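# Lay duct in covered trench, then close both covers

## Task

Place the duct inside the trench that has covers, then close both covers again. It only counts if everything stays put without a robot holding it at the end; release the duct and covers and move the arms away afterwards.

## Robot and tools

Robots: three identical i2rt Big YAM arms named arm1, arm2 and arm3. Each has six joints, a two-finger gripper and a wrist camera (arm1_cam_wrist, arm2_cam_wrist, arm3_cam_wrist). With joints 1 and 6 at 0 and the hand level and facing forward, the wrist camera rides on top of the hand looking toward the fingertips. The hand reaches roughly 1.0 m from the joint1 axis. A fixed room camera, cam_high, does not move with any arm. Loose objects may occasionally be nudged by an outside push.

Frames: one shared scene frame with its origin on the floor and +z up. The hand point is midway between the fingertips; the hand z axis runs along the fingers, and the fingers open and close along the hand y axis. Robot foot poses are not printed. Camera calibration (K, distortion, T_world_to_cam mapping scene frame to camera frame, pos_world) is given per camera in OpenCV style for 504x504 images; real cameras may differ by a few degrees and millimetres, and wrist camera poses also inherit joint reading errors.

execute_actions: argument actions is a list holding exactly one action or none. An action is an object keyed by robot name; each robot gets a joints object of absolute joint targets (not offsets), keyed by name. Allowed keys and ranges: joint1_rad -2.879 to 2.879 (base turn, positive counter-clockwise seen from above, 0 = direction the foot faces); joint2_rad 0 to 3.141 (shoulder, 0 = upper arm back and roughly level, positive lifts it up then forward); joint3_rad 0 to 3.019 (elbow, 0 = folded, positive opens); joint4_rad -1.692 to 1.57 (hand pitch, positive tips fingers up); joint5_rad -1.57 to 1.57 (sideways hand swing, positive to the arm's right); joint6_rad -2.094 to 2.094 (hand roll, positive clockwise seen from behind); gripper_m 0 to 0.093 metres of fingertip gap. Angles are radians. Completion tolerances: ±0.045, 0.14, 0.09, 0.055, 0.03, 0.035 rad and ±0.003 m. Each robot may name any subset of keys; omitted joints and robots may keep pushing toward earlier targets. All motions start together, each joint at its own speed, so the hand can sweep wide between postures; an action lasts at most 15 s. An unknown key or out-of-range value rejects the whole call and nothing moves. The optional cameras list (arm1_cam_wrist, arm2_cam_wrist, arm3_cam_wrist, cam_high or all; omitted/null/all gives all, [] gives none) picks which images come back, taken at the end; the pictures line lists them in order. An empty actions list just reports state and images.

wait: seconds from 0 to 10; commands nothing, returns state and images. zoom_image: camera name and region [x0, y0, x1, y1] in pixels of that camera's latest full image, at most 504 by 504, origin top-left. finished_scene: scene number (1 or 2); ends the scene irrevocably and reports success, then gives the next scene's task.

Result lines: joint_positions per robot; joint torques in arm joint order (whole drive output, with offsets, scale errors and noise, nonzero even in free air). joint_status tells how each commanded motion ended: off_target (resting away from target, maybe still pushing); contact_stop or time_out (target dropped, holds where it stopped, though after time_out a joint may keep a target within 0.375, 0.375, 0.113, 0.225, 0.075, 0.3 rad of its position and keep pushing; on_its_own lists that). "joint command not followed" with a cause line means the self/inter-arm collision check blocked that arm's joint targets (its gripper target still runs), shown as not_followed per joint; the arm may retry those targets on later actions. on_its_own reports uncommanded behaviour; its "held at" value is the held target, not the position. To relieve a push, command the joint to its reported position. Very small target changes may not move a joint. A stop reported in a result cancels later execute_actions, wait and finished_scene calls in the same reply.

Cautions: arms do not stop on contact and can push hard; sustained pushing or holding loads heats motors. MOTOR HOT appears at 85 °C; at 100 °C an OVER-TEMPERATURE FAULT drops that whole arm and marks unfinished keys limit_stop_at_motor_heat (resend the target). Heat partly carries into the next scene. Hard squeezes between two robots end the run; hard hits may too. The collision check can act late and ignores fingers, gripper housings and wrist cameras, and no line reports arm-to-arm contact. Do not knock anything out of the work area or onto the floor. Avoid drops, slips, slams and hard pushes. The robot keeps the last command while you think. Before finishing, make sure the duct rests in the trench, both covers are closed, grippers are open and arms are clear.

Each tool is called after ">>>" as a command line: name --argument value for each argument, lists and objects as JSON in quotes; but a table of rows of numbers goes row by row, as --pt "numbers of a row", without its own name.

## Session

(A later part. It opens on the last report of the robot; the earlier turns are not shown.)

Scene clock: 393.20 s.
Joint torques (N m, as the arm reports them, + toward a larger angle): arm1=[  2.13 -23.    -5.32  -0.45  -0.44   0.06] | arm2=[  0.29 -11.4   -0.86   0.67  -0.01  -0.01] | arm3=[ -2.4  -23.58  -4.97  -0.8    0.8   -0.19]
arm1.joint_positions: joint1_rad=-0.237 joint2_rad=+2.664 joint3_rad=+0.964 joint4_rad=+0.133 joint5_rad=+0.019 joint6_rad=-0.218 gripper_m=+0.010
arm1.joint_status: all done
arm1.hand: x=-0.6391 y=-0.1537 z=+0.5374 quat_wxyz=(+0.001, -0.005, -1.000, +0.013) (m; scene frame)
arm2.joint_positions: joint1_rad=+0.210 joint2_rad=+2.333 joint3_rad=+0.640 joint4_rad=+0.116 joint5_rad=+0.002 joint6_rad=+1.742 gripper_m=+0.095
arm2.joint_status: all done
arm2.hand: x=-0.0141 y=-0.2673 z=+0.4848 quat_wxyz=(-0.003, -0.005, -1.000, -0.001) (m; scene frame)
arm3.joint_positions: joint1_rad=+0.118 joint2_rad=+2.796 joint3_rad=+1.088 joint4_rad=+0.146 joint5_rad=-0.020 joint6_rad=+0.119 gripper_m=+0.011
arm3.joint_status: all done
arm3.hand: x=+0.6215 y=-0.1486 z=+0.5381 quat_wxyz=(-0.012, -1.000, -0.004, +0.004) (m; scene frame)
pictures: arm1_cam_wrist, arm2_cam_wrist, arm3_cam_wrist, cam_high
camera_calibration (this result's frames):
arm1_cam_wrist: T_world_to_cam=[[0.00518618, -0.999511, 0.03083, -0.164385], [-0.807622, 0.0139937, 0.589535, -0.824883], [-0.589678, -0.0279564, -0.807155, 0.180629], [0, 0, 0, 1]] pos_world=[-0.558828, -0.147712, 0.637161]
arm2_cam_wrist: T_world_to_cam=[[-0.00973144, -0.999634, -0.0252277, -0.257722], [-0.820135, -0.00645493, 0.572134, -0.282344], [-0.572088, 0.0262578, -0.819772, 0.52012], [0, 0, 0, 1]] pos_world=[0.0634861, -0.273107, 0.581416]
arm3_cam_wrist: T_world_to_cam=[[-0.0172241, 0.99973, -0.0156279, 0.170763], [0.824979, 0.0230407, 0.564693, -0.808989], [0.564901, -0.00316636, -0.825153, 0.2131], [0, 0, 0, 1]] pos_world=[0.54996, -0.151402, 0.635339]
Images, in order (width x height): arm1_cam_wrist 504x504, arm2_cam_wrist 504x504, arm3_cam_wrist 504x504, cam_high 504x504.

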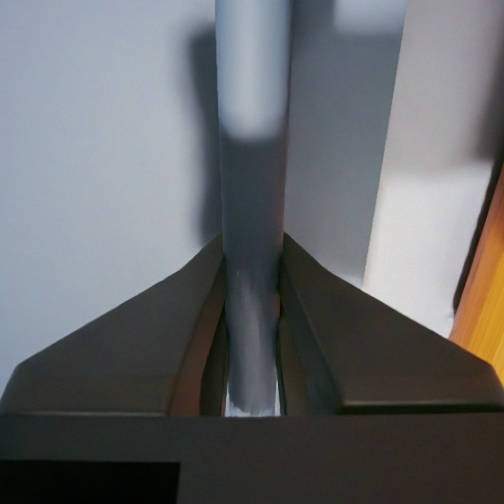

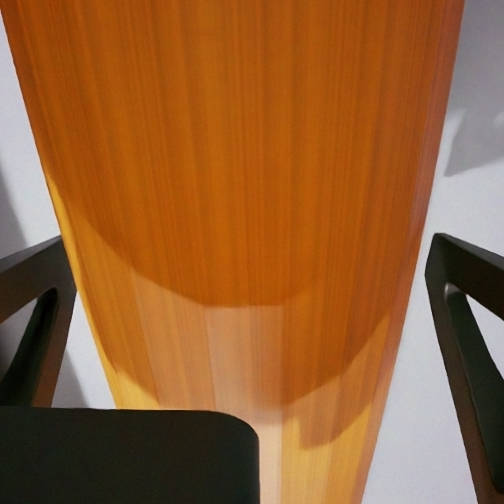

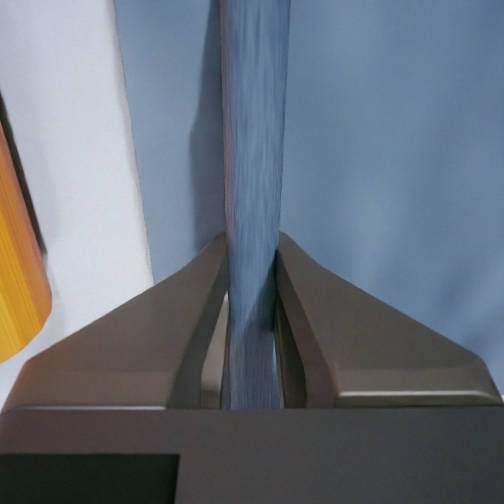

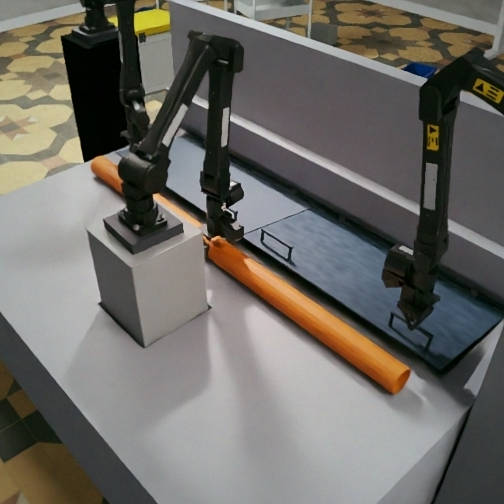

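>>> execute_actions --actions '[]'

Scene clock: 403.63 s.
Joint torques (N m, as the arm reports them, + toward a larger angle): arm1=[  2.16 -22.69  -5.32  -0.47  -0.44   0.06] | arm2=[  0.17 -11.44  -0.67   0.67  -0.01  -0.02] | arm3=[ -2.14 -23.54  -4.92  -0.77   0.79  -0.19]
arm1.joint_positions: joint1_rad=-0.237 joint2_rad=+2.664 joint3_rad=+0.964 joint4_rad=+0.133 joint5_rad=+0.019 joint6_rad=-0.218 gripper_m=+0.010
arm1.joint_status: all done
arm1.hand: x=-0.6391 y=-0.1537 z=+0.5374 quat_wxyz=(+0.001, -0.005, -1.000, +0.013) (m; scene frame)
arm2.joint_positions: joint1_rad=+0.210 joint2_rad=+2.333 joint3_rad=+0.640 joint4_rad=+0.116 joint5_rad=+0.002 joint6_rad=+1.742 gripper_m=+0.095
arm2.joint_status: all done
arm2.hand: x=-0.0141 y=-0.2673 z=+0.4848 quat_wxyz=(-0.003, -0.005, -1.000, -0.001) (m; scene frame)
arm3.joint_positions: joint1_rad=+0.118 joint2_rad=+2.796 joint3_rad=+1.088 joint4_rad=+0.146 joint5_rad=-0.020 joint6_rad=+0.119 gripper_m=+0.011
arm3.joint_status: all done
arm3.hand: x=+0.6215 y=-0.1486 z=+0.5381 quat_wxyz=(-0.012, -1.000, -0.004, +0.004) (m; scene frame)
pictures: arm1_cam_wrist, arm2_cam_wrist, arm3_cam_wrist, cam_high
camera_calibration (this result's frames):
arm1_cam_wrist: T_world_to_cam=[[0.00518618, -0.999511, 0.03083, -0.164385], [-0.807622, 0.0139937, 0.589535, -0.824883], [-0.589678, -0.0279564, -0.807155, 0.180629], [0, 0, 0, 1]] pos_world=[-0.558828, -0.147712, 0.637161]
arm2_cam_wrist: T_world_to_cam=[[-0.00973144, -0.999634, -0.0252277, -0.257722], [-0.820135, -0.00645493, 0.572134, -0.282344], [-0.572088, 0.0262578, -0.819772, 0.52012], [0, 0, 0, 1]] pos_world=[0.0634861, -0.273107, 0.581416]
arm3_cam_wrist: T_world_to_cam=[[-0.0172241, 0.99973, -0.0156279, 0.170763], [0.824979, 0.0230407, 0.564693, -0.808989], [0.564901, -0.00316636, -0.825153, 0.2131], [0, 0, 0, 1]] pos_world=[0.54996, -0.151402, 0.635339]
Images, in order (width x height): arm1_cam_wrist 504x504, arm2_cam_wrist 504x504, arm3_cam_wrist 504x504, cam_high 504x504.

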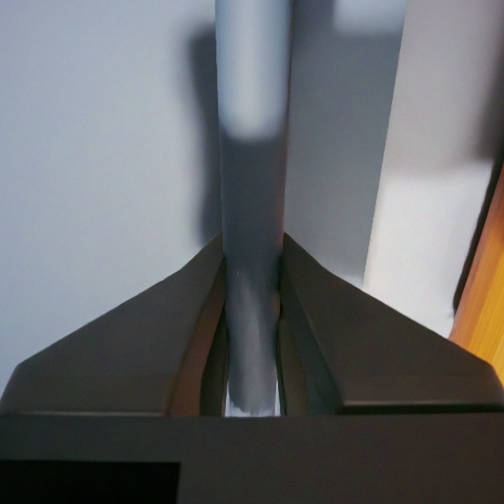

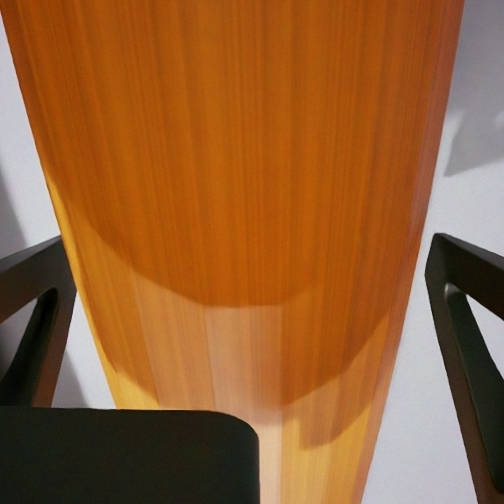

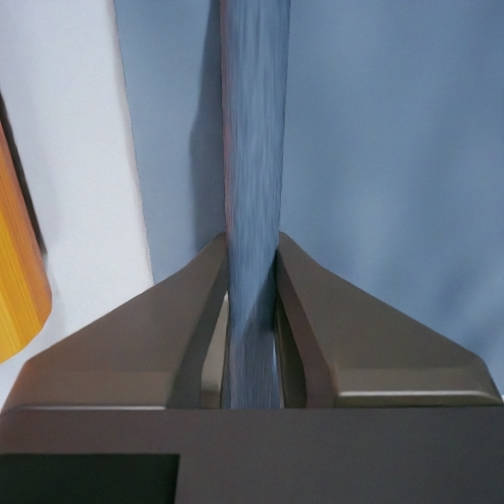

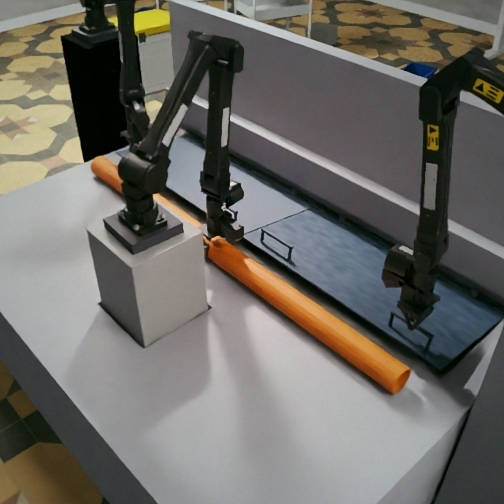

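>>> execute_actions --actions '[{"arm1":{"joints":{"joint1_rad":-0.093,"joint2_rad":2.40,"joint3_rad":0.80,"joint4_rad":0.043,"joint5_rad":0.0,"joint6_rad":-0.089}},"arm3":{"joints":{"joint1_rad":-0.024,"joint2_rad":2.545,"joint3_rad":0.92,"joint4_rad":0.07,"joint5_rad":0.0,"joint6_rad":-0.018}}}]' --cameras '["cam_high"]'

Scene clock: 407.03 s.
Joint torques (N m, as the arm reports them, + toward a larger angle): arm1=[  3.53 -20.78  -2.81  -0.25  -1.63   0.19] | arm2=[  0.18 -11.68  -0.76   0.64  -0.02  -0.03] | arm3=[ -4.3  -22.19  -2.65  -0.43   2.02  -0.3 ]
arm1.joint_positions: joint1_rad=-0.139 joint2_rad=+2.454 joint3_rad=+0.824 joint4_rad=+0.061 joint5_rad=+0.056 joint6_rad=-0.113 gripper_m=+0.010
arm1.joint_status: joint1_rad time_out (moved +0.098 of +0.144); joint5_rad time_out (moved +0.037 of -0.019); the others done
arm1.on_its_own: joint1_rad reads -0.139 and still pushes toward -0.093 since a time_out; joint5_rad reads +0.056 and still pushes toward +0.000 since a time_out
arm1.hand: x=-0.6393 y=-0.1258 z=+0.6089 quat_wxyz=(+0.003, -0.009, -0.999, +0.032) (m; scene frame)
arm2.joint_positions: joint1_rad=+0.210 joint2_rad=+2.333 joint3_rad=+0.640 joint4_rad=+0.116 joint5_rad=+0.002 joint6_rad=+1.742 gripper_m=+0.095
arm2.joint_status: not commanded
arm2.hand: x=-0.0141 y=-0.2673 z=+0.4848 quat_wxyz=(-0.003, -0.005, -1.000, -0.001) (m; scene frame)
arm3.joint_positions: joint1_rad=+0.024 joint2_rad=+2.599 joint3_rad=+0.942 joint4_rad=+0.087 joint5_rad=-0.050 joint6_rad=+0.016 gripper_m=+0.011
arm3.joint_status: joint1_rad time_out (moved -0.094 of -0.142); joint5_rad time_out (moved -0.030 of +0.020); the others done
arm3.on_its_own: joint1_rad reads +0.024 and still pushes toward -0.024 since a time_out; joint5_rad reads -0.050 and still pushes toward +0.000 since a time_out
arm3.hand: x=+0.6212 y=-0.1204 z=+0.6091 quat_wxyz=(-0.026, -1.000, -0.009, +0.001) (m; scene frame)
pictures: cam_high
Images, in order (width x height): cam_high 504x504.

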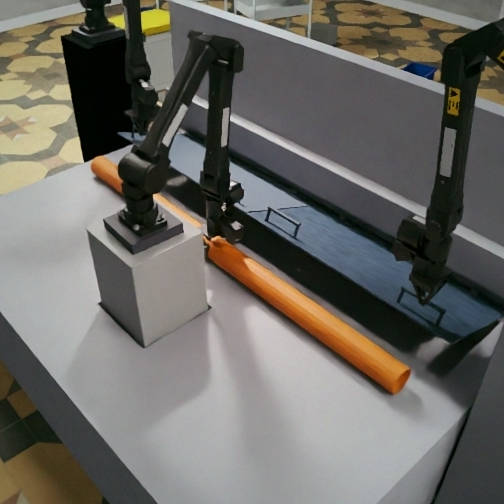

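>>> execute_actions --actions '[{"arm1":{"joints":{"joint1_rad":0.04,"joint2_rad":2.25,"joint3_rad":0.745,"joint4_rad":-0.05,"joint5_rad":0.0,"joint6_rad":0.04}},"arm3":{"joints":{"joint1_rad":-0.15,"joint2_rad":2.405,"joint3_rad":0.865,"joint4_rad":-0.013,"joint5_rad":0.0,"joint6_rad":-0.14}}}]' --cameras '["arm1_cam_wrist","arm3_cam_wrist","cam_high"]'

Scene clock: 418.80 s.
Joint torques (N m, as the arm reports them, + toward a larger angle): arm1=[  5.22 -18.91  -0.45   0.18  -2.24   0.31] | arm2=[  0.43 -11.52  -0.84   0.65  -0.02  -0.02] | arm3=[ -6.04 -21.09  -0.65  -0.05   2.95  -0.37]
arm1.joint_positions: joint1_rad=-0.030 joint2_rad=+2.291 joint3_rad=+0.751 joint4_rad=-0.043 joint5_rad=+0.077 joint6_rad=+0.003 gripper_m=+0.010
arm1.joint_status: joint1_rad time_out (moved +0.109 of +0.179); joint5_rad time_out (moved +0.022 of -0.056); joint6_rad time_out (moved +0.116 of +0.153); the others done
arm1.on_its_own: joint1_rad reads -0.030 and still pushes toward +0.040 since a time_out; joint5_rad reads +0.077 and still pushes toward +0.002 since a time_out; joint6_rad reads +0.003 and still pushes toward +0.040 since a time_out
arm1.hand: x=-0.6389 y=-0.0927 z=+0.6605 quat_wxyz=(+0.006, -0.012, -0.999, +0.042) (m; scene frame)
arm2.joint_positions: joint1_rad=+0.210 joint2_rad=+2.333 joint3_rad=+0.640 joint4_rad=+0.116 joint5_rad=+0.002 joint6_rad=+1.742 gripper_m=+0.095
arm2.joint_status: not commanded
arm2.hand: x=-0.0141 y=-0.2673 z=+0.4848 quat_wxyz=(-0.003, -0.005, -1.000, -0.001) (m; scene frame)
arm3.joint_positions: joint1_rad=-0.081 joint2_rad=+2.450 joint3_rad=+0.867 joint4_rad=-0.005 joint5_rad=-0.072 joint6_rad=-0.098 gripper_m=+0.011
arm3.joint_status: joint1_rad time_out (moved -0.105 of -0.174); joint5_rad time_out (moved -0.023 of +0.050); joint6_rad time_out (moved -0.114 of -0.156); the others done
arm3.on_its_own: joint1_rad reads -0.081 and still pushes toward -0.150 since a time_out; joint5_rad reads -0.072 and still pushes toward +0.000 since a time_out; joint6_rad reads -0.098 and still pushes toward -0.140 since a time_out
arm3.hand: x=+0.6211 y=-0.0877 z=+0.6598 quat_wxyz=(-0.038, -0.999, -0.013, -0.004) (m; scene frame)
pictures: arm1_cam_wrist, arm3_cam_wrist, cam_high
camera_calibration (this result's frames):
arm1_cam_wrist: T_world_to_cam=[[-0.00747339, -0.996048, 0.0885062, -0.15307], [-0.800138, 0.0590427, 0.596902, -0.894132], [-0.599769, -0.0663564, -0.797417, 0.265413], [0, 0, 0, 1]] pos_world=[-0.557387, -0.0820615, 0.758902]
arm3_cam_wrist: T_world_to_cam=[[-0.0349925, 0.99705, -0.0683159, 0.157386], [0.81477, 0.0680463, 0.575778, -0.875865], [0.578728, -0.0355138, -0.814747, 0.295609], [0, 0, 0, 1]] pos_world=[0.548059, -0.0868245, 0.755903]
Images, in order (width x height): arm1_cam_wrist 504x504, arm3_cam_wrist 504x504, cam_high 504x504.

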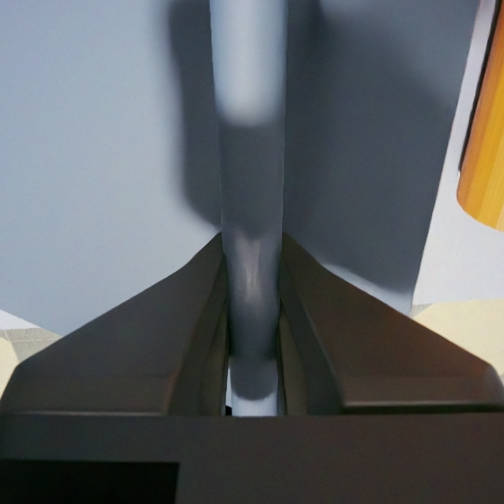

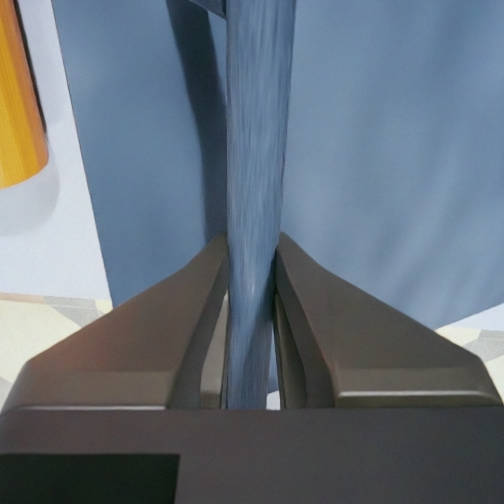

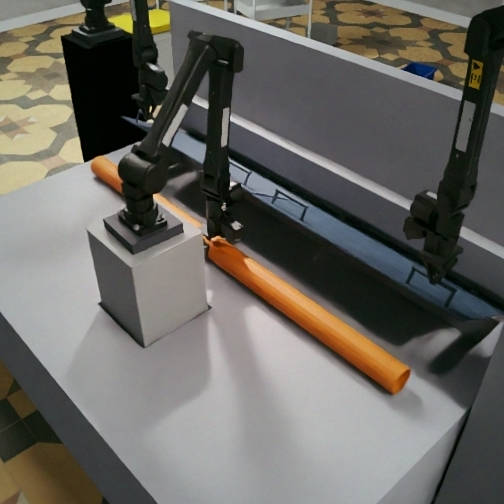

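>>> execute_actions --actions '[{"arm1":{"joints":{"joint1_rad":0.13,"joint2_rad":2.06,"joint3_rad":0.688,"joint4_rad":-0.17,"joint5_rad":0.0,"joint6_rad":0.118}},"arm3":{"joints":{"joint1_rad":-0.235,"joint2_rad":2.23,"joint3_rad":0.797,"joint4_rad":-0.108,"joint5_rad":0.0,"joint6_rad":-0.213}}}]' --cameras '["cam_high"]'

Scene clock: 444.03 s.
Joint torques (N m, as the arm reports them, + toward a larger angle): arm1=[  2.67 -19.47   0.5   -0.14  -1.2    0.01] | arm2=[  0.38 -11.74  -0.81   0.76  -0.04  -0.02] | arm3=[ -2.97 -21.44  -0.07  -0.3    1.59  -0.14]
arm1.joint_positions: joint1_rad=+0.098 joint2_rad=+2.114 joint3_rad=+0.695 joint4_rad=-0.155 joint5_rad=+0.043 joint6_rad=+0.115 gripper_m=+0.010
arm1.joint_status: joint5_rad time_out (moved -0.034 of -0.077); the others done
arm1.on_its_own: joint5_rad reads +0.043 and still pushes toward +0.000 since a time_out
arm1.hand: x=-0.6389 y=-0.0441 z=+0.7130 quat_wxyz=(+0.000, -0.004, -1.000, +0.026) (m; scene frame)
arm2.joint_positions: joint1_rad=+0.210 joint2_rad=+2.333 joint3_rad=+0.640 joint4_rad=+0.116 joint5_rad=+0.002 joint6_rad=+1.742 gripper_m=+0.095
arm2.joint_status: not commanded
arm2.hand: x=-0.0141 y=-0.2673 z=+0.4848 quat_wxyz=(-0.003, -0.005, -1.000, -0.001) (m; scene frame)
arm3.joint_positions: joint1_rad=-0.201 joint2_rad=+2.284 joint3_rad=+0.802 joint4_rad=-0.095 joint5_rad=-0.040 joint6_rad=-0.196 gripper_m=+0.011
arm3.joint_status: joint5_rad time_out (moved +0.032 of +0.072); the others done
arm3.on_its_own: joint5_rad reads -0.040 and still pushes toward +0.000 since a time_out
arm3.hand: x=+0.6215 y=-0.0396 z=+0.7134 quat_wxyz=(-0.021, -1.000, -0.002, +0.002) (m; scene frame)
pictures: cam_high
Images, in order (width x height): cam_high 504x504.

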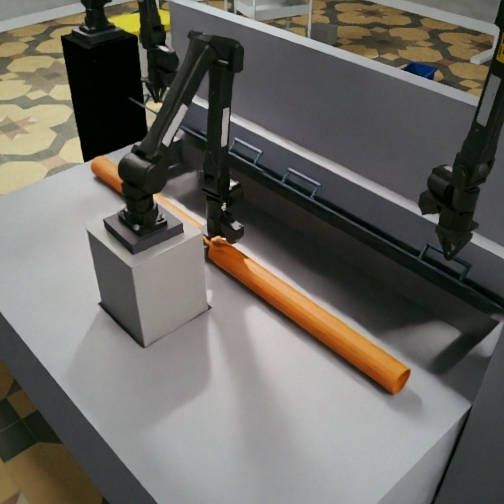

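>>> execute_actions --actions '[{"arm1":{"joints":{"joint1_rad":0.36,"joint2_rad":1.915,"joint3_rad":0.715,"joint4_rad":-0.338,"joint5_rad":0.0,"joint6_rad":0.343}},"arm3":{"joints":{"joint1_rad":-0.445,"joint2_rad":2.095,"joint3_rad":0.825,"joint4_rad":-0.267,"joint5_rad":0.0,"joint6_rad":-0.417}}}]' --cameras '["cam_high","arm2_cam_wrist"]'

Scene clock: 449.77 s.
Joint torques (N m, as the arm reports them, + toward a larger angle): arm1=[  2.61 -17.25   3.46  -0.34  -1.24   0.  ] | arm2=[  0.73 -11.35  -0.83   0.69  -0.01  -0.03] | arm3=[ -2.97 -19.85   2.21   0.3    1.81  -0.13]
arm1.joint_positions: joint1_rad=+0.330 joint2_rad=+1.951 joint3_rad=+0.705 joint4_rad=-0.318 joint5_rad=+0.045 joint6_rad=+0.341 gripper_m=+0.010
arm1.joint_status: joint5_rad time_out (moved +0.001 of -0.043); the others done
arm1.on_its_own: joint5_rad reads +0.045 and still pushes toward +0.000 since a time_out
arm1.hand: x=-0.6385 y=+0.0370 z=+0.7655 quat_wxyz=(-0.010, -0.001, -1.000, +0.024) (m; scene frame)
arm2.joint_positions: joint1_rad=+0.210 joint2_rad=+2.333 joint3_rad=+0.640 joint4_rad=+0.116 joint5_rad=+0.002 joint6_rad=+1.742 gripper_m=+0.095
arm2.joint_status: not commanded
arm2.hand: x=-0.0141 y=-0.2673 z=+0.4848 quat_wxyz=(-0.003, -0.005, -1.000, -0.001) (m; scene frame)
arm3.joint_positions: joint1_rad=-0.412 joint2_rad=+2.132 joint3_rad=+0.817 joint4_rad=-0.267 joint5_rad=-0.046 joint6_rad=-0.401 gripper_m=+0.011
arm3.joint_status: joint5_rad time_out (moved -0.006 of +0.040); the others done
arm3.on_its_own: joint5_rad reads -0.046 and still pushes toward +0.000 since a time_out
arm3.hand: x=+0.6220 y=+0.0396 z=+0.7669 quat_wxyz=(-0.024, -1.000, +0.001, +0.005) (m; scene frame)
pictures: arm2_cam_wrist, cam_high
camera_calibration (this result's frames):
arm2_cam_wrist: T_world_to_cam=[[-0.00973144, -0.999634, -0.0252277, -0.257722], [-0.820135, -0.00645493, 0.572134, -0.282344], [-0.572088, 0.0262578, -0.819772, 0.52012], [0, 0, 0, 1]] pos_world=[0.0634861, -0.273107, 0.581416]
Images, in order (width x height): arm2_cam_wrist 504x504, cam_high 504x504.

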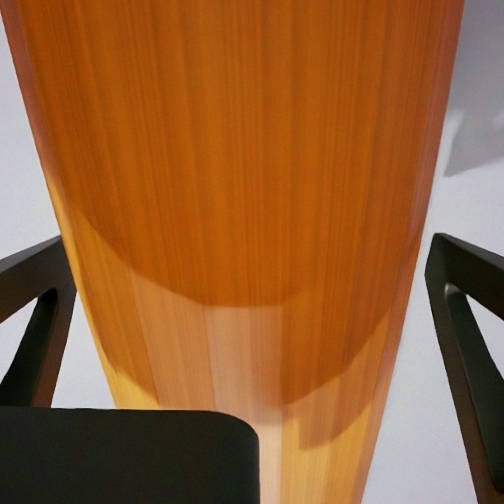

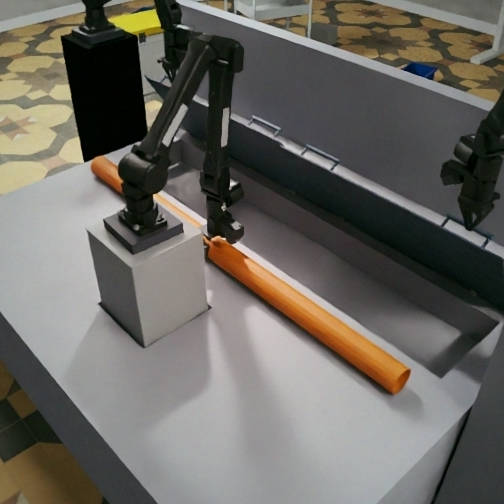

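>>> zoom_image --camera "cam_high" --region '[300, 200, 504, 404]'

>>> zoom_image --camera "cam_high" --region '[130, 90, 330, 290]'

Region (300, 200, 504, 404) of cam_high's 504x504 image, scaled by 2.471, with more detail than that image has.

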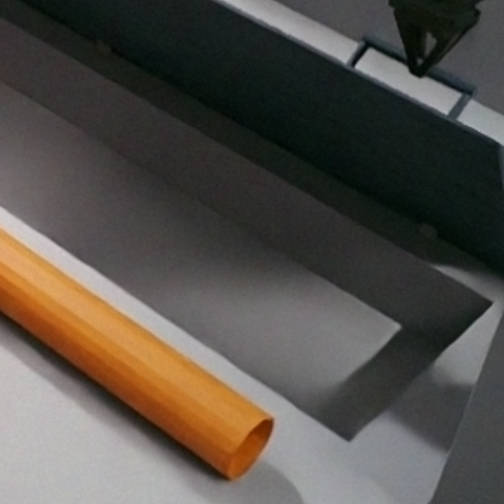

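Region (130, 90, 330, 290) of cam_high's 504x504 image, scaled by 2.520, with more detail than that image has.

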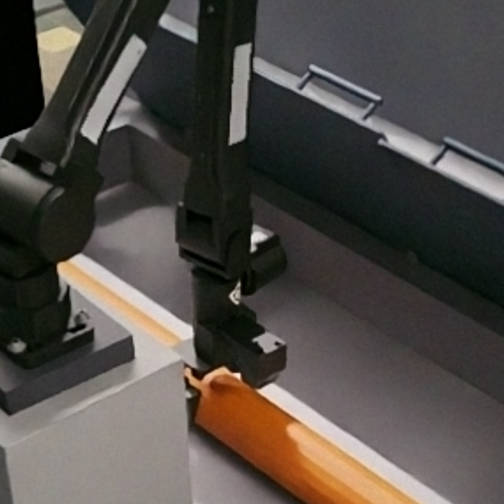

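>>> execute_actions --actions '[{"arm2":{"joints":{"gripper_m":0.0}}}]' --cameras '["arm1_cam_wrist","arm2_cam_wrist","arm3_cam_wrist"]'

Scene clock: 461.37 s.
Joint torques (N m, as the arm reports them, + toward a larger angle): arm1=[  2.57 -17.36   3.47  -0.35  -1.25  -0.01] | arm2=[  0.45 -11.53  -0.87   0.64  -0.04   0.02] | arm3=[ -2.98 -19.67   2.18   0.29   1.81  -0.13]
arm1.joint_positions: joint1_rad=+0.330 joint2_rad=+1.951 joint3_rad=+0.705 joint4_rad=-0.318 joint5_rad=+0.045 joint6_rad=+0.341 gripper_m=+0.010
arm1.joint_status: not commanded
arm1.on_its_own: joint5_rad reads +0.045 and still pushes toward +0.000 since a time_out
arm1.hand: x=-0.6385 y=+0.0370 z=+0.7655 quat_wxyz=(-0.010, -0.001, -1.000, +0.024) (m; scene frame)
arm2.joint_positions: joint1_rad=+0.210 joint2_rad=+2.333 joint3_rad=+0.641 joint4_rad=+0.120 joint5_rad=+0.002 joint6_rad=+1.739 gripper_m=+0.075
arm2.joint_status: gripper_m off_target (ended at +0.075, target +0.000)
arm2.hand: x=-0.0142 y=-0.2659 z=+0.4848 quat_wxyz=(-0.003, -0.003, -1.000, -0.003) (m; scene frame)
arm3.joint_positions: joint1_rad=-0.412 joint2_rad=+2.132 joint3_rad=+0.817 joint4_rad=-0.267 joint5_rad=-0.046 joint6_rad=-0.401 gripper_m=+0.011
arm3.joint_status: not commanded
arm3.on_its_own: joint5_rad reads -0.046 and still pushes toward +0.000 since a time_out
arm3.hand: x=+0.6220 y=+0.0396 z=+0.7669 quat_wxyz=(-0.024, -1.000, +0.001, +0.005) (m; scene frame)
pictures: arm1_cam_wrist, arm2_cam_wrist, arm3_cam_wrist
camera_calibration (this result's frames):
arm1_cam_wrist: T_world_to_cam=[[0.0122294, -0.998577, 0.0519063, 0.00751069], [-0.819834, 0.019706, 0.572262, -0.956406], [-0.572471, -0.049553, -0.818426, 0.390854], [0, 0, 0, 1]] pos_world=[-0.560433, 0.045715, 0.866811]
arm2_cam_wrist: T_world_to_cam=[[-0.00667119, -0.999545, -0.0294075, -0.254174], [-0.819942, -0.0113661, 0.572333, -0.283847], [-0.572407, 0.0279306, -0.819494, 0.520249], [0, 0, 0, 1]] pos_world=[0.0633609, -0.271816, 0.581321]
arm3_cam_wrist: T_world_to_cam=[[-0.007503, 0.999129, -0.041045, -0.000295532], [0.825901, 0.0293328, 0.563052, -0.94256], [0.563765, -0.0296746, -0.825402, 0.404141], [0, 0, 0, 1]] pos_world=[0.550619, 0.0399358, 0.864276]
Images, in order (width x height): arm1_cam_wrist 504x504, arm2_cam_wrist 504x504, arm3_cam_wrist 504x504.

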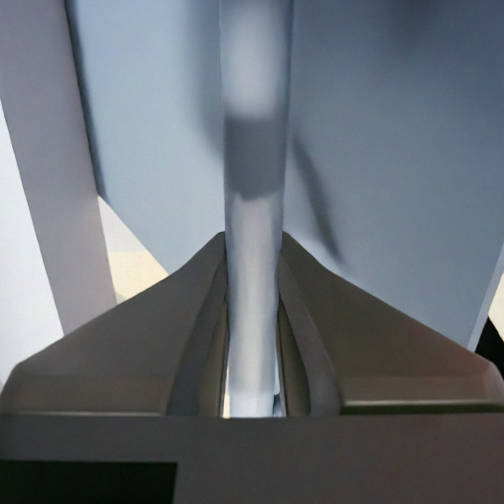

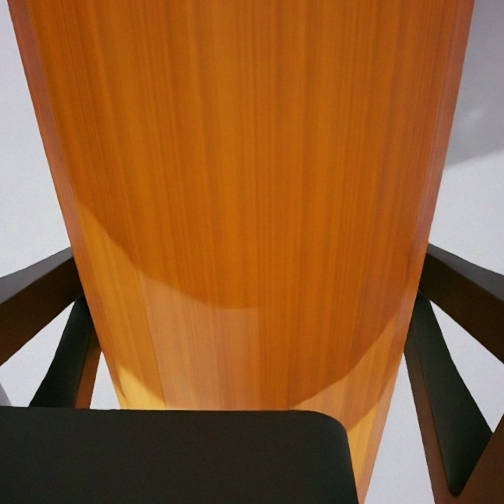

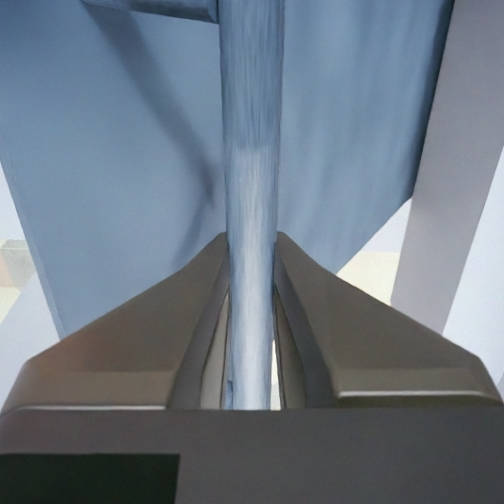

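>>> execute_actions --actions '[{"arm2":{"joints":{"joint2_rad":2.16,"joint3_rad":0.59,"joint4_rad":0.012}}}]' --cameras '["cam_high","arm2_cam_wrist"]'

Scene clock: 466.67 s.
Joint torques (N m, as the arm reports them, + toward a larger angle): arm1=[  2.65 -17.37   3.52  -0.32  -1.24   0.  ] | arm2=[  0.12 -16.56  -1.21  -0.37  -0.05   0.01] | arm3=[ -2.91 -19.7    2.22   0.29   1.81  -0.14]
arm1.joint_positions: joint1_rad=+0.330 joint2_rad=+1.951 joint3_rad=+0.705 joint4_rad=-0.318 joint5_rad=+0.045 joint6_rad=+0.341 gripper_m=+0.010
arm1.joint_status: not commanded
arm1.on_its_own: joint5_rad reads +0.045 and still pushes toward +0.000 since a time_out
arm1.hand: x=-0.6385 y=+0.0370 z=+0.7655 quat_wxyz=(-0.010, -0.001, -1.000, +0.024) (m; scene frame)
arm2.joint_positions: joint1_rad=+0.210 joint2_rad=+2.224 joint3_rad=+0.598 joint4_rad=+0.023 joint5_rad=+0.002 joint6_rad=+1.739 gripper_m=+0.075
arm2.joint_status: all done
arm2.hand: x=-0.0129 y=-0.2748 z=+0.5151 quat_wxyz=(-0.006, -0.003, -1.000, +0.012) (m; scene frame)
arm3.joint_positions: joint1_rad=-0.412 joint2_rad=+2.132 joint3_rad=+0.817 joint4_rad=-0.267 joint5_rad=-0.046 joint6_rad=-0.401 gripper_m=+0.011
arm3.joint_status: not commanded
arm3.on_its_own: joint5_rad reads -0.046 and still pushes toward +0.000 since a time_out
arm3.hand: x=+0.6220 y=+0.0396 z=+0.7669 quat_wxyz=(-0.024, -1.000, +0.001, +0.005) (m; scene frame)
pictures: arm2_cam_wrist, cam_high
camera_calibration (this result's frames):
arm2_cam_wrist: T_world_to_cam=[[-0.00673386, -0.999977, 0.000298756, -0.277632], [-0.822709, 0.00570995, 0.568435, -0.293566], [-0.568423, 0.00358197, -0.822728, 0.541148], [0, 0, 0, 1]] pos_world=[0.0642125, -0.277888, 0.612174]
Images, in order (width x height): arm2_cam_wrist 504x504, cam_high 504x504.

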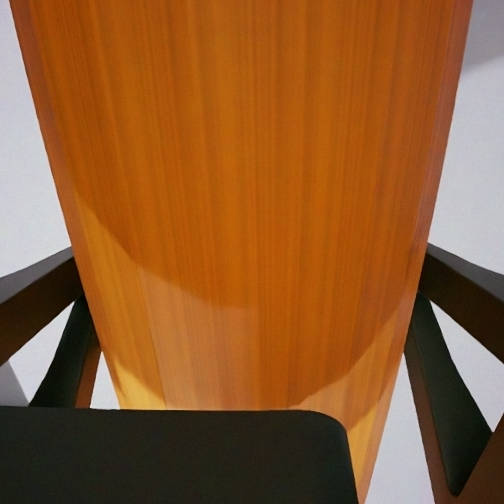

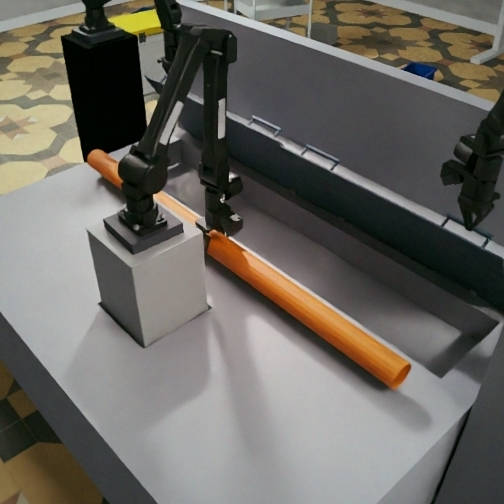

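>>> execute_actions --actions '[{"arm1":{"joints":{"joint1_rad":0.45,"joint2_rad":1.895,"joint3_rad":0.755,"joint4_rad":-0.395,"joint5_rad":0.0,"joint6_rad":0.431}},"arm3":{"joints":{"joint1_rad":-0.525,"joint2_rad":2.075,"joint3_rad":0.865,"joint4_rad":-0.325,"joint5_rad":0.0,"joint6_rad":-0.495}},"arm2":{"joints":{"joint1_rad":0.144,"joint2_rad":2.075,"joint3_rad":0.80,"joint4_rad":-0.235,"joint6_rad":1.672}}}]' --cameras '["cam_high","arm2_cam_wrist"]'

Scene clock: 480.17 s.
Joint torques (N m, as the arm reports them, + toward a larger angle): arm1=[  5.98 -19.17   5.    -0.72  -2.09   0.3 ] | arm2=[  0.43 -20.11   2.42  -0.42   0.03  -0.02] | arm3=[ -5.68 -20.43   3.77  -0.07   2.28  -0.26]
arm1.joint_positions: joint1_rad=+0.368 joint2_rad=+1.948 joint3_rad=+0.728 joint4_rad=-0.368 joint5_rad=+0.071 joint6_rad=+0.396 gripper_m=+0.010
arm1.joint_status: joint1_rad time_out (moved +0.039 of +0.120); joint5_rad time_out (moved +0.027 of -0.045); joint6_rad time_out (moved +0.054 of +0.090); the others done
arm1.on_its_own: joint1_rad reads +0.368 and still pushes toward +0.450 since a time_out; joint5_rad reads +0.071 and still pushes toward +0.000 since a time_out; joint6_rad reads +0.396 and still pushes toward +0.431 since a time_out
arm1.hand: x=-0.6384 y=+0.0466 z=+0.7697 quat_wxyz=(-0.005, -0.009, -0.999, +0.040) (m; scene frame)
arm2.joint_positions: joint1_rad=+0.144 joint2_rad=+2.145 joint3_rad=+0.782 joint4_rad=-0.225 joint5_rad=+0.002 joint6_rad=+1.678 gripper_m=+0.075
arm2.joint_status: all done
arm2.hand: x=-0.0030 y=-0.1911 z=+0.5451 quat_wxyz=(-0.003, -0.006, -1.000, +0.005) (m; scene frame)
arm3.joint_positions: joint1_rad=-0.461 joint2_rad=+2.117 joint3_rad=+0.839 joint4_rad=-0.318 joint5_rad=-0.057 joint6_rad=-0.465 gripper_m=+0.011
arm3.joint_status: joint1_rad time_out (moved -0.049 of -0.113); joint5_rad time_out (moved -0.012 of +0.046); the others done
arm3.on_its_own: joint1_rad reads -0.461 and still pushes toward -0.525 since a time_out; joint5_rad reads -0.057 and still pushes toward +0.000 since a time_out
arm3.hand: x=+0.6230 y=+0.0574 z=+0.7746 quat_wxyz=(-0.032, -0.999, -0.006, +0.003) (m; scene frame)
pictures: arm2_cam_wrist, cam_high
camera_calibration (this result's frames):
arm2_cam_wrist: T_world_to_cam=[[-0.0112983, -0.999838, -0.01401, -0.186017], [-0.820325, 0.00125621, 0.571897, -0.30564], [-0.571786, 0.0179542, -0.820206, 0.572518], [0, 0, 0, 1]] pos_world=[0.0745323, -0.195882, 0.641772]
Images, in order (width x height): arm2_cam_wrist 504x504, cam_high 504x504.

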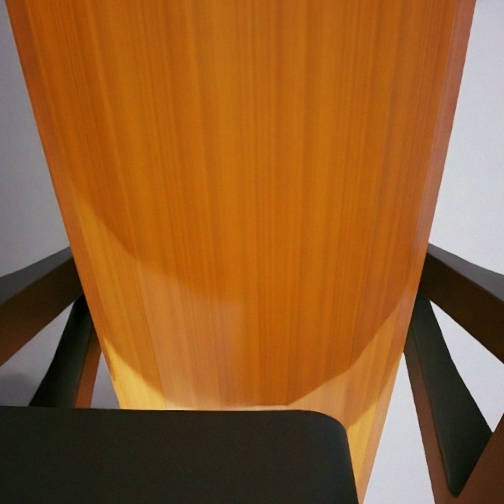

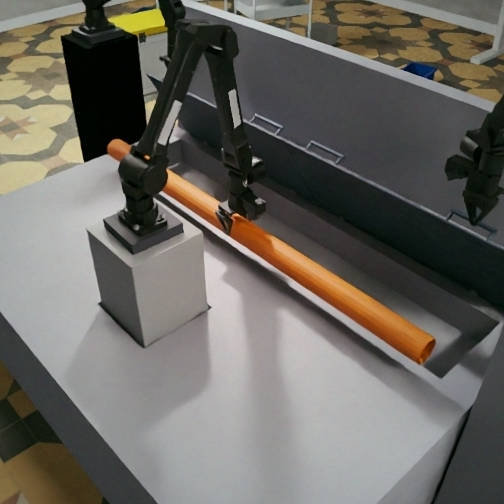

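>>> execute_actions --actions '[{"arm1":{"joints":{"joint1_rad":0.36,"joint2_rad":1.915,"joint3_rad":0.715,"joint4_rad":-0.338,"joint5_rad":0.03,"joint6_rad":0.35}},"arm3":{"joints":{"joint1_rad":-0.445,"joint2_rad":2.095,"joint3_rad":0.825,"joint4_rad":-0.275,"joint5_rad":-0.03,"joint6_rad":-0.42}},"arm2":{"joints":{"joint1_rad":0.114,"joint2_rad":2.13,"joint3_rad":1.07,"joint4_rad":-0.415,"joint6_rad":1.642}}}]' --cameras '["cam_high","arm2_cam_wrist"]'

Scene clock: 489.30 s.
Joint torques (N m, as the arm reports them, + toward a larger angle): arm1=[  1.7  -17.73   2.63   0.48  -0.92  -0.1 ] | arm2=[  0.33 -21.61   5.47  -0.35  -0.01   0.02] | arm3=[ -1.81 -19.3    1.86   0.55   0.94   0.01]
arm1.joint_positions: joint1_rad=+0.343 joint2_rad=+1.952 joint3_rad=+0.715 joint4_rad=-0.339 joint5_rad=+0.065 joint6_rad=+0.361 gripper_m=+0.010
arm1.joint_status: joint5_rad time_out (moved -0.006 of -0.041); the others done
arm1.on_its_own: joint5_rad reads +0.065 and still pushes toward +0.030 since a time_out
arm1.hand: x=-0.6379 y=+0.0383 z=+0.7665 quat_wxyz=(-0.008, -0.004, -0.999, +0.035) (m; scene frame)
arm2.joint_positions: joint1_rad=+0.119 joint2_rad=+2.190 joint3_rad=+1.029 joint4_rad=-0.405 joint5_rad=+0.002 joint6_rad=+1.648 gripper_m=+0.075
arm2.joint_status: all done
arm2.hand: x=-0.0004 y=-0.0994 z=+0.5570 quat_wxyz=(-0.003, -0.003, -1.000, -0.006) (m; scene frame)
arm3.joint_positions: joint1_rad=-0.426 joint2_rad=+2.127 joint3_rad=+0.822 joint4_rad=-0.280 joint5_rad=-0.055 joint6_rad=-0.420 gripper_m=+0.011
arm3.joint_status: all done
arm3.hand: x=+0.6221 y=+0.0435 z=+0.7691 quat_wxyz=(-0.029, -1.000, -0.002, +0.006) (m; scene frame)
pictures: arm2_cam_wrist, cam_high
camera_calibration (this result's frames):
arm2_cam_wrist: T_world_to_cam=[[-0.00667378, -0.99933, -0.0359787, -0.0818447], [-0.819376, -0.0151596, 0.573056, -0.312748], [-0.573217, 0.0333046, -0.818726, 0.582844], [0, 0, 0, 1]] pos_world=[0.0772923, -0.105942, 0.653467]
Images, in order (width x height): arm2_cam_wrist 504x504, cam_high 504x504.

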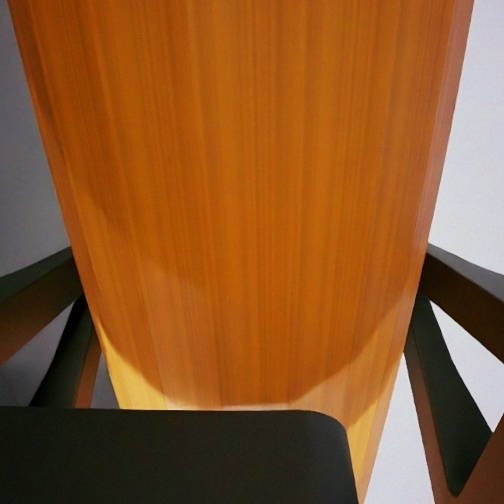

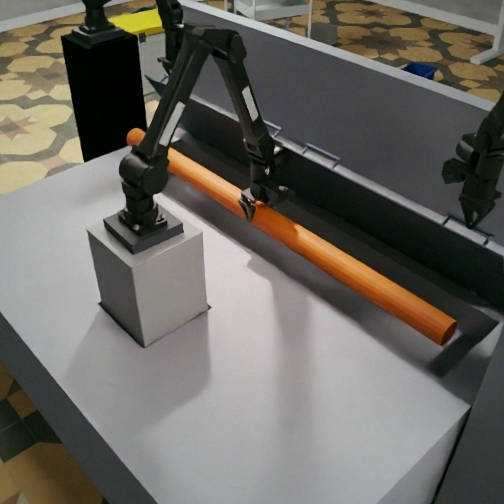

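>>> zoom_image --camera "cam_high" --region '[380, 270, 504, 394]'

>>> zoom_image --camera "cam_high" --region '[100, 90, 224, 214]'

Region (380, 270, 504, 394) of cam_high's 504x504 image, scaled by 4.065, with more detail than that image has.

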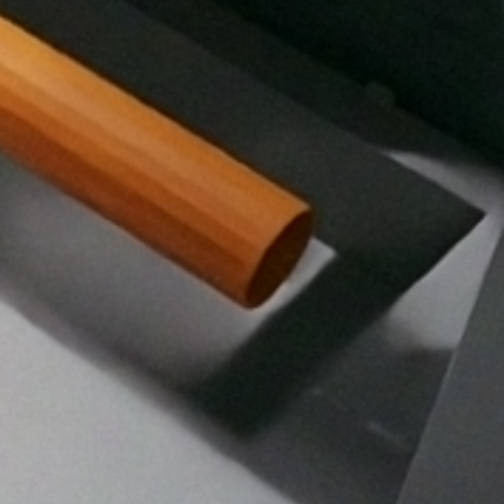

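Region (100, 90, 224, 214) of cam_high's 504x504 image, scaled by 4.065, with more detail than that image has.

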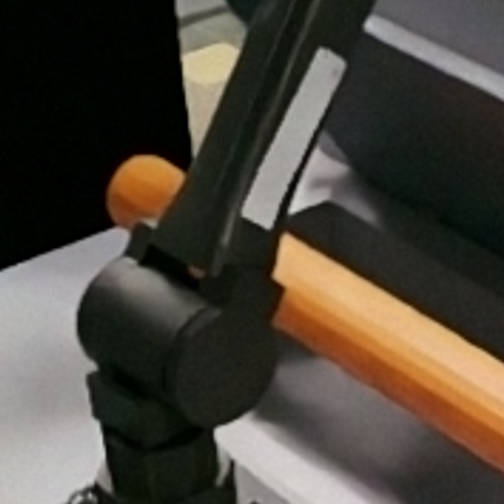

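>>> execute_actions --actions '[{"arm2":{"joints":{"joint1_rad":0.113,"joint2_rad":2.33,"joint3_rad":1.165,"joint4_rad":-0.33,"joint6_rad":1.641}}}]' --cameras '["cam_high"]'

Scene clock: 508.80 s.
Joint torques (N m, as the arm reports them, + toward a larger angle): arm1=[  1.75 -17.49   2.61   0.56  -0.92  -0.1 ] | arm2=[ -0.36 -22.93   4.13   0.07   0.01  -0.03] | arm3=[ -1.7  -19.56   1.84   0.52   1.24   0.01]
arm1.joint_positions: joint1_rad=+0.343 joint2_rad=+1.952 joint3_rad=+0.715 joint4_rad=-0.339 joint5_rad=+0.065 joint6_rad=+0.361 gripper_m=+0.010
arm1.joint_status: not commanded
arm1.on_its_own: joint5_rad reads +0.065 and still pushes toward +0.030 since a time_out
arm1.hand: x=-0.6379 y=+0.0383 z=+0.7665 quat_wxyz=(-0.008, -0.004, -0.999, +0.035) (m; scene frame)
arm2.joint_positions: joint1_rad=+0.119 joint2_rad=+2.400 joint3_rad=+1.137 joint4_rad=-0.329 joint5_rad=+0.002 joint6_rad=+1.648 gripper_m=+0.075
arm2.joint_status: all done
arm2.hand: x=-0.0006 y=-0.0918 z=+0.4800 quat_wxyz=(-0.004, -0.003, -1.000, +0.007) (m; scene frame)
arm3.joint_positions: joint1_rad=-0.426 joint2_rad=+2.129 joint3_rad=+0.822 joint4_rad=-0.280 joint5_rad=-0.062 joint6_rad=-0.420 gripper_m=+0.011
arm3.joint_status: not commanded
arm3.hand: x=+0.6222 y=+0.0422 z=+0.7684 quat_wxyz=(-0.033, -0.999, -0.002, +0.006) (m; scene frame)
pictures: cam_high
Images, in order (width x height): cam_high 504x504.

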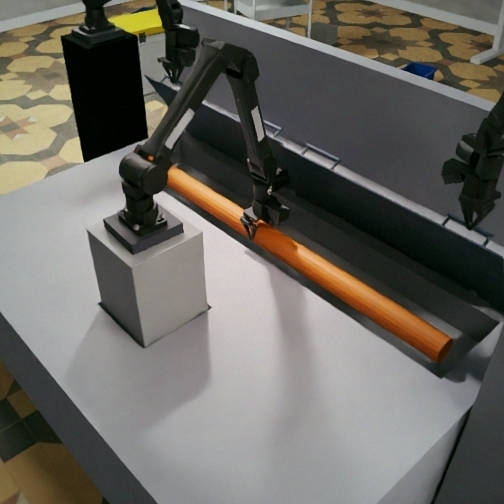

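>>> execute_actions --actions '[{"arm2":{"joints":{"joint1_rad":0.111,"joint2_rad":2.365,"joint3_rad":1.23,"joint4_rad":-0.326}}}]' --cameras '["cam_high"]'

Scene clock: 517.07 s.
Joint torques (N m, as the arm reports them, + toward a larger angle): arm1=[  1.78 -17.54   2.61   0.55  -0.91  -0.11] | arm2=[  0.01 -23.28   4.33   0.08   0.    -0.03] | arm3=[ -1.6  -19.46   1.83   0.51   1.24  -0.01]
arm1.joint_positions: joint1_rad=+0.343 joint2_rad=+1.952 joint3_rad=+0.715 joint4_rad=-0.339 joint5_rad=+0.065 joint6_rad=+0.361 gripper_m=+0.010
arm1.joint_status: not commanded
arm1.on_its_own: joint5_rad reads +0.065 and still pushes toward +0.030 since a time_out
arm1.hand: x=-0.6379 y=+0.0383 z=+0.7665 quat_wxyz=(-0.008, -0.004, -0.999, +0.035) (m; scene frame)
arm2.joint_positions: joint1_rad=+0.119 joint2_rad=+2.421 joint3_rad=+1.198 joint4_rad=-0.329 joint5_rad=+0.002 joint6_rad=+1.648 gripper_m=+0.075
arm2.joint_status: all done
arm2.hand: x=-0.0026 y=-0.0634 z=+0.4783 quat_wxyz=(-0.002, -0.003, -1.000, -0.013) (m; scene frame)
arm3.joint_positions: joint1_rad=-0.426 joint2_rad=+2.129 joint3_rad=+0.822 joint4_rad=-0.280 joint5_rad=-0.062 joint6_rad=-0.420 gripper_m=+0.011
arm3.joint_status: not commanded
arm3.hand: x=+0.6222 y=+0.0422 z=+0.7684 quat_wxyz=(-0.033, -0.999, -0.002, +0.006) (m; scene frame)
pictures: cam_high
Images, in order (width x height): cam_high 504x504.

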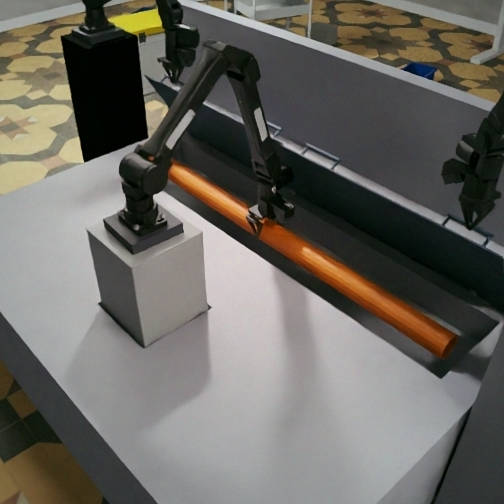

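>>> execute_actions --actions '[{"arm2":{"joints":{"joint2_rad":2.455,"joint3_rad":1.295,"joint4_rad":-0.312}}}]' --cameras '["cam_high"]'

Scene clock: 521.17 s.
Joint torques (N m, as the arm reports them, + toward a larger angle): arm1=[  1.73 -17.64   2.61   0.54  -0.91  -0.1 ] | arm2=[ -0.27 -24.16   4.12   0.25   0.    -0.01] | arm3=[ -1.77 -19.65   1.82   0.5    1.23   0.  ]
arm1.joint_positions: joint1_rad=+0.343 joint2_rad=+1.952 joint3_rad=+0.715 joint4_rad=-0.339 joint5_rad=+0.065 joint6_rad=+0.361 gripper_m=+0.010
arm1.joint_status: not commanded
arm1.on_its_own: joint5_rad reads +0.065 and still pushes toward +0.030 since a time_out
arm1.hand: x=-0.6379 y=+0.0383 z=+0.7665 quat_wxyz=(-0.008, -0.004, -0.999, +0.035) (m; scene frame)
arm2.joint_positions: joint1_rad=+0.119 joint2_rad=+2.522 joint3_rad=+1.266 joint4_rad=-0.317 joint5_rad=+0.002 joint6_rad=+1.648 gripper_m=+0.075
arm2.joint_status: all done
arm2.hand: x=-0.0026 y=-0.0619 z=+0.4399 quat_wxyz=(-0.003, -0.003, -1.000, -0.002) (m; scene frame)
arm3.joint_positions: joint1_rad=-0.426 joint2_rad=+2.129 joint3_rad=+0.822 joint4_rad=-0.280 joint5_rad=-0.062 joint6_rad=-0.420 gripper_m=+0.011
arm3.joint_status: not commanded
arm3.hand: x=+0.6222 y=+0.0422 z=+0.7684 quat_wxyz=(-0.033, -0.999, -0.002, +0.006) (m; scene frame)
pictures: cam_high
Images, in order (width x height): cam_high 504x504.

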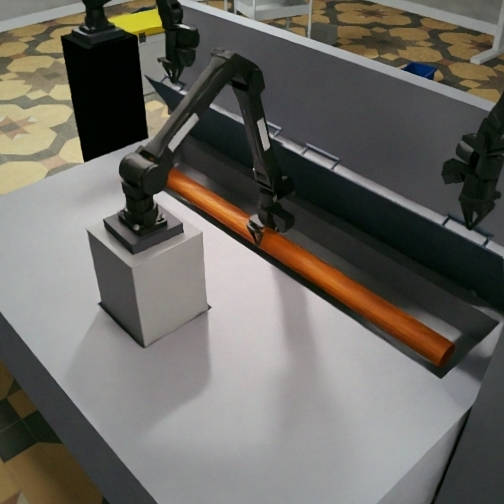

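>>> execute_actions --actions '[{"arm2":{"joints":{"joint2_rad":2.555,"joint3_rad":1.355,"joint4_rad":-0.268}}}]' --cameras '["cam_high"]'

Scene clock: 523.57 s.
Joint torques (N m, as the arm reports them, + toward a larger angle): arm1=[  1.71 -17.46   2.58   0.53  -0.92  -0.1 ] | arm2=[ -0.17 -24.93   3.48   0.25  -0.01  -0.02] | arm3=[ -1.63 -19.65   1.84   0.5    1.23   0.01]
arm1.joint_positions: joint1_rad=+0.343 joint2_rad=+1.952 joint3_rad=+0.715 joint4_rad=-0.339 joint5_rad=+0.065 joint6_rad=+0.361 gripper_m=+0.010
arm1.joint_status: not commanded
arm1.on_its_own: joint5_rad reads +0.065 and still pushes toward +0.030 since a time_out
arm1.hand: x=-0.6379 y=+0.0383 z=+0.7665 quat_wxyz=(-0.008, -0.004, -0.999, +0.035) (m; scene frame)
arm2.joint_positions: joint1_rad=+0.119 joint2_rad=+2.621 joint3_rad=+1.333 joint4_rad=-0.273 joint5_rad=+0.002 joint6_rad=+1.648 gripper_m=+0.075
arm2.joint_status: all done
arm2.hand: x=-0.0029 y=-0.0557 z=+0.4011 quat_wxyz=(-0.002, -0.003, -1.000, -0.008) (m; scene frame)
arm3.joint_positions: joint1_rad=-0.426 joint2_rad=+2.129 joint3_rad=+0.822 joint4_rad=-0.280 joint5_rad=-0.062 joint6_rad=-0.420 gripper_m=+0.011
arm3.joint_status: not commanded
arm3.hand: x=+0.6222 y=+0.0422 z=+0.7684 quat_wxyz=(-0.033, -0.999, -0.002, +0.006) (m; scene frame)
pictures: cam_high
Images, in order (width x height): cam_high 504x504.

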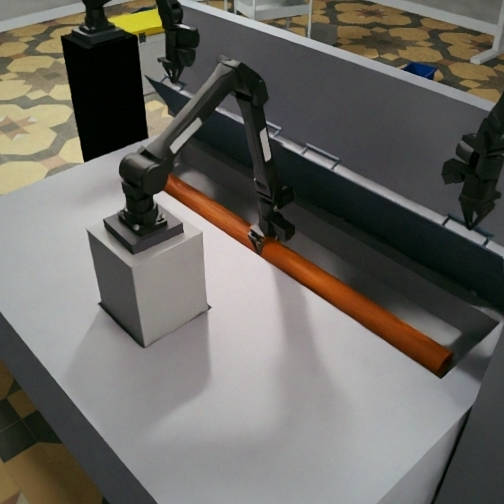

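>>> execute_actions --actions '[{"arm2":{"joints":{"joint2_rad":2.608,"joint3_rad":1.392,"joint4_rad":-0.262}}}]' --cameras '["cam_high","arm2_cam_wrist"]'

Scene clock: 525.60 s.
Joint torques (N m, as the arm reports them, + toward a larger angle): arm1=[  1.74 -17.47   2.59   0.53  -0.92  -0.1 ] | arm2=[ -0.27 -24.36   3.59   0.34  -0.01  -0.04] | arm3=[ -1.58 -19.53   1.83   0.51   1.23   0.  ]
arm1.joint_positions: joint1_rad=+0.343 joint2_rad=+1.952 joint3_rad=+0.715 joint4_rad=-0.339 joint5_rad=+0.065 joint6_rad=+0.361 gripper_m=+0.010
arm1.joint_status: not commanded
arm1.on_its_own: joint5_rad reads +0.065 and still pushes toward +0.030 since a time_out
arm1.hand: x=-0.6379 y=+0.0383 z=+0.7665 quat_wxyz=(-0.008, -0.004, -0.999, +0.035) (m; scene frame)
arm2.joint_positions: joint1_rad=+0.119 joint2_rad=+2.666 joint3_rad=+1.364 joint4_rad=-0.271 joint5_rad=+0.002 joint6_rad=+1.648 gripper_m=+0.075
arm2.joint_status: all done
arm2.hand: x=-0.0026 y=-0.0585 z=+0.3832 quat_wxyz=(-0.003, -0.003, -1.000, -0.002) (m; scene frame)
arm3.joint_positions: joint1_rad=-0.426 joint2_rad=+2.129 joint3_rad=+0.822 joint4_rad=-0.280 joint5_rad=-0.062 joint6_rad=-0.420 gripper_m=+0.011
arm3.joint_status: not commanded
arm3.hand: x=+0.6222 y=+0.0422 z=+0.7684 quat_wxyz=(-0.033, -0.999, -0.002, +0.006) (m; scene frame)
pictures: arm2_cam_wrist, cam_high
camera_calibration (this result's frames):
arm2_cam_wrist: T_world_to_cam=[[-0.00668575, -0.999575, -0.0283761, -0.050178], [-0.819686, -0.0107757, 0.572712, -0.213929], [-0.572774, 0.0270885, -0.819265, 0.437696], [0, 0, 0, 1]] pos_world=[0.0750104, -0.0643185, 0.479685]
Images, in order (width x height): arm2_cam_wrist 504x504, cam_high 504x504.

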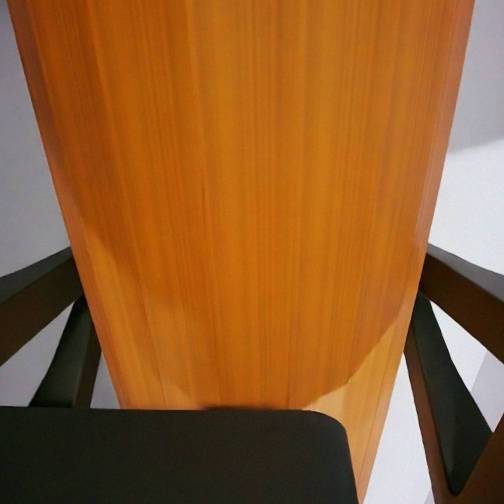

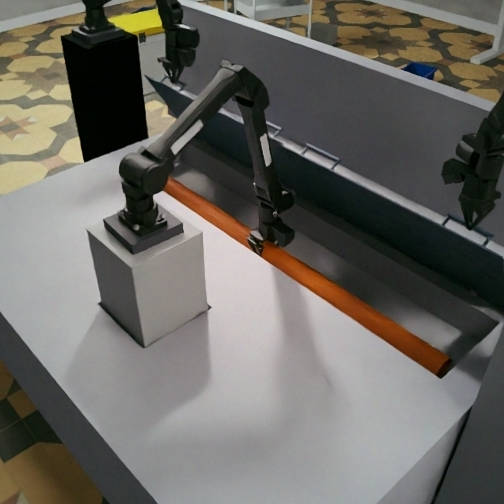

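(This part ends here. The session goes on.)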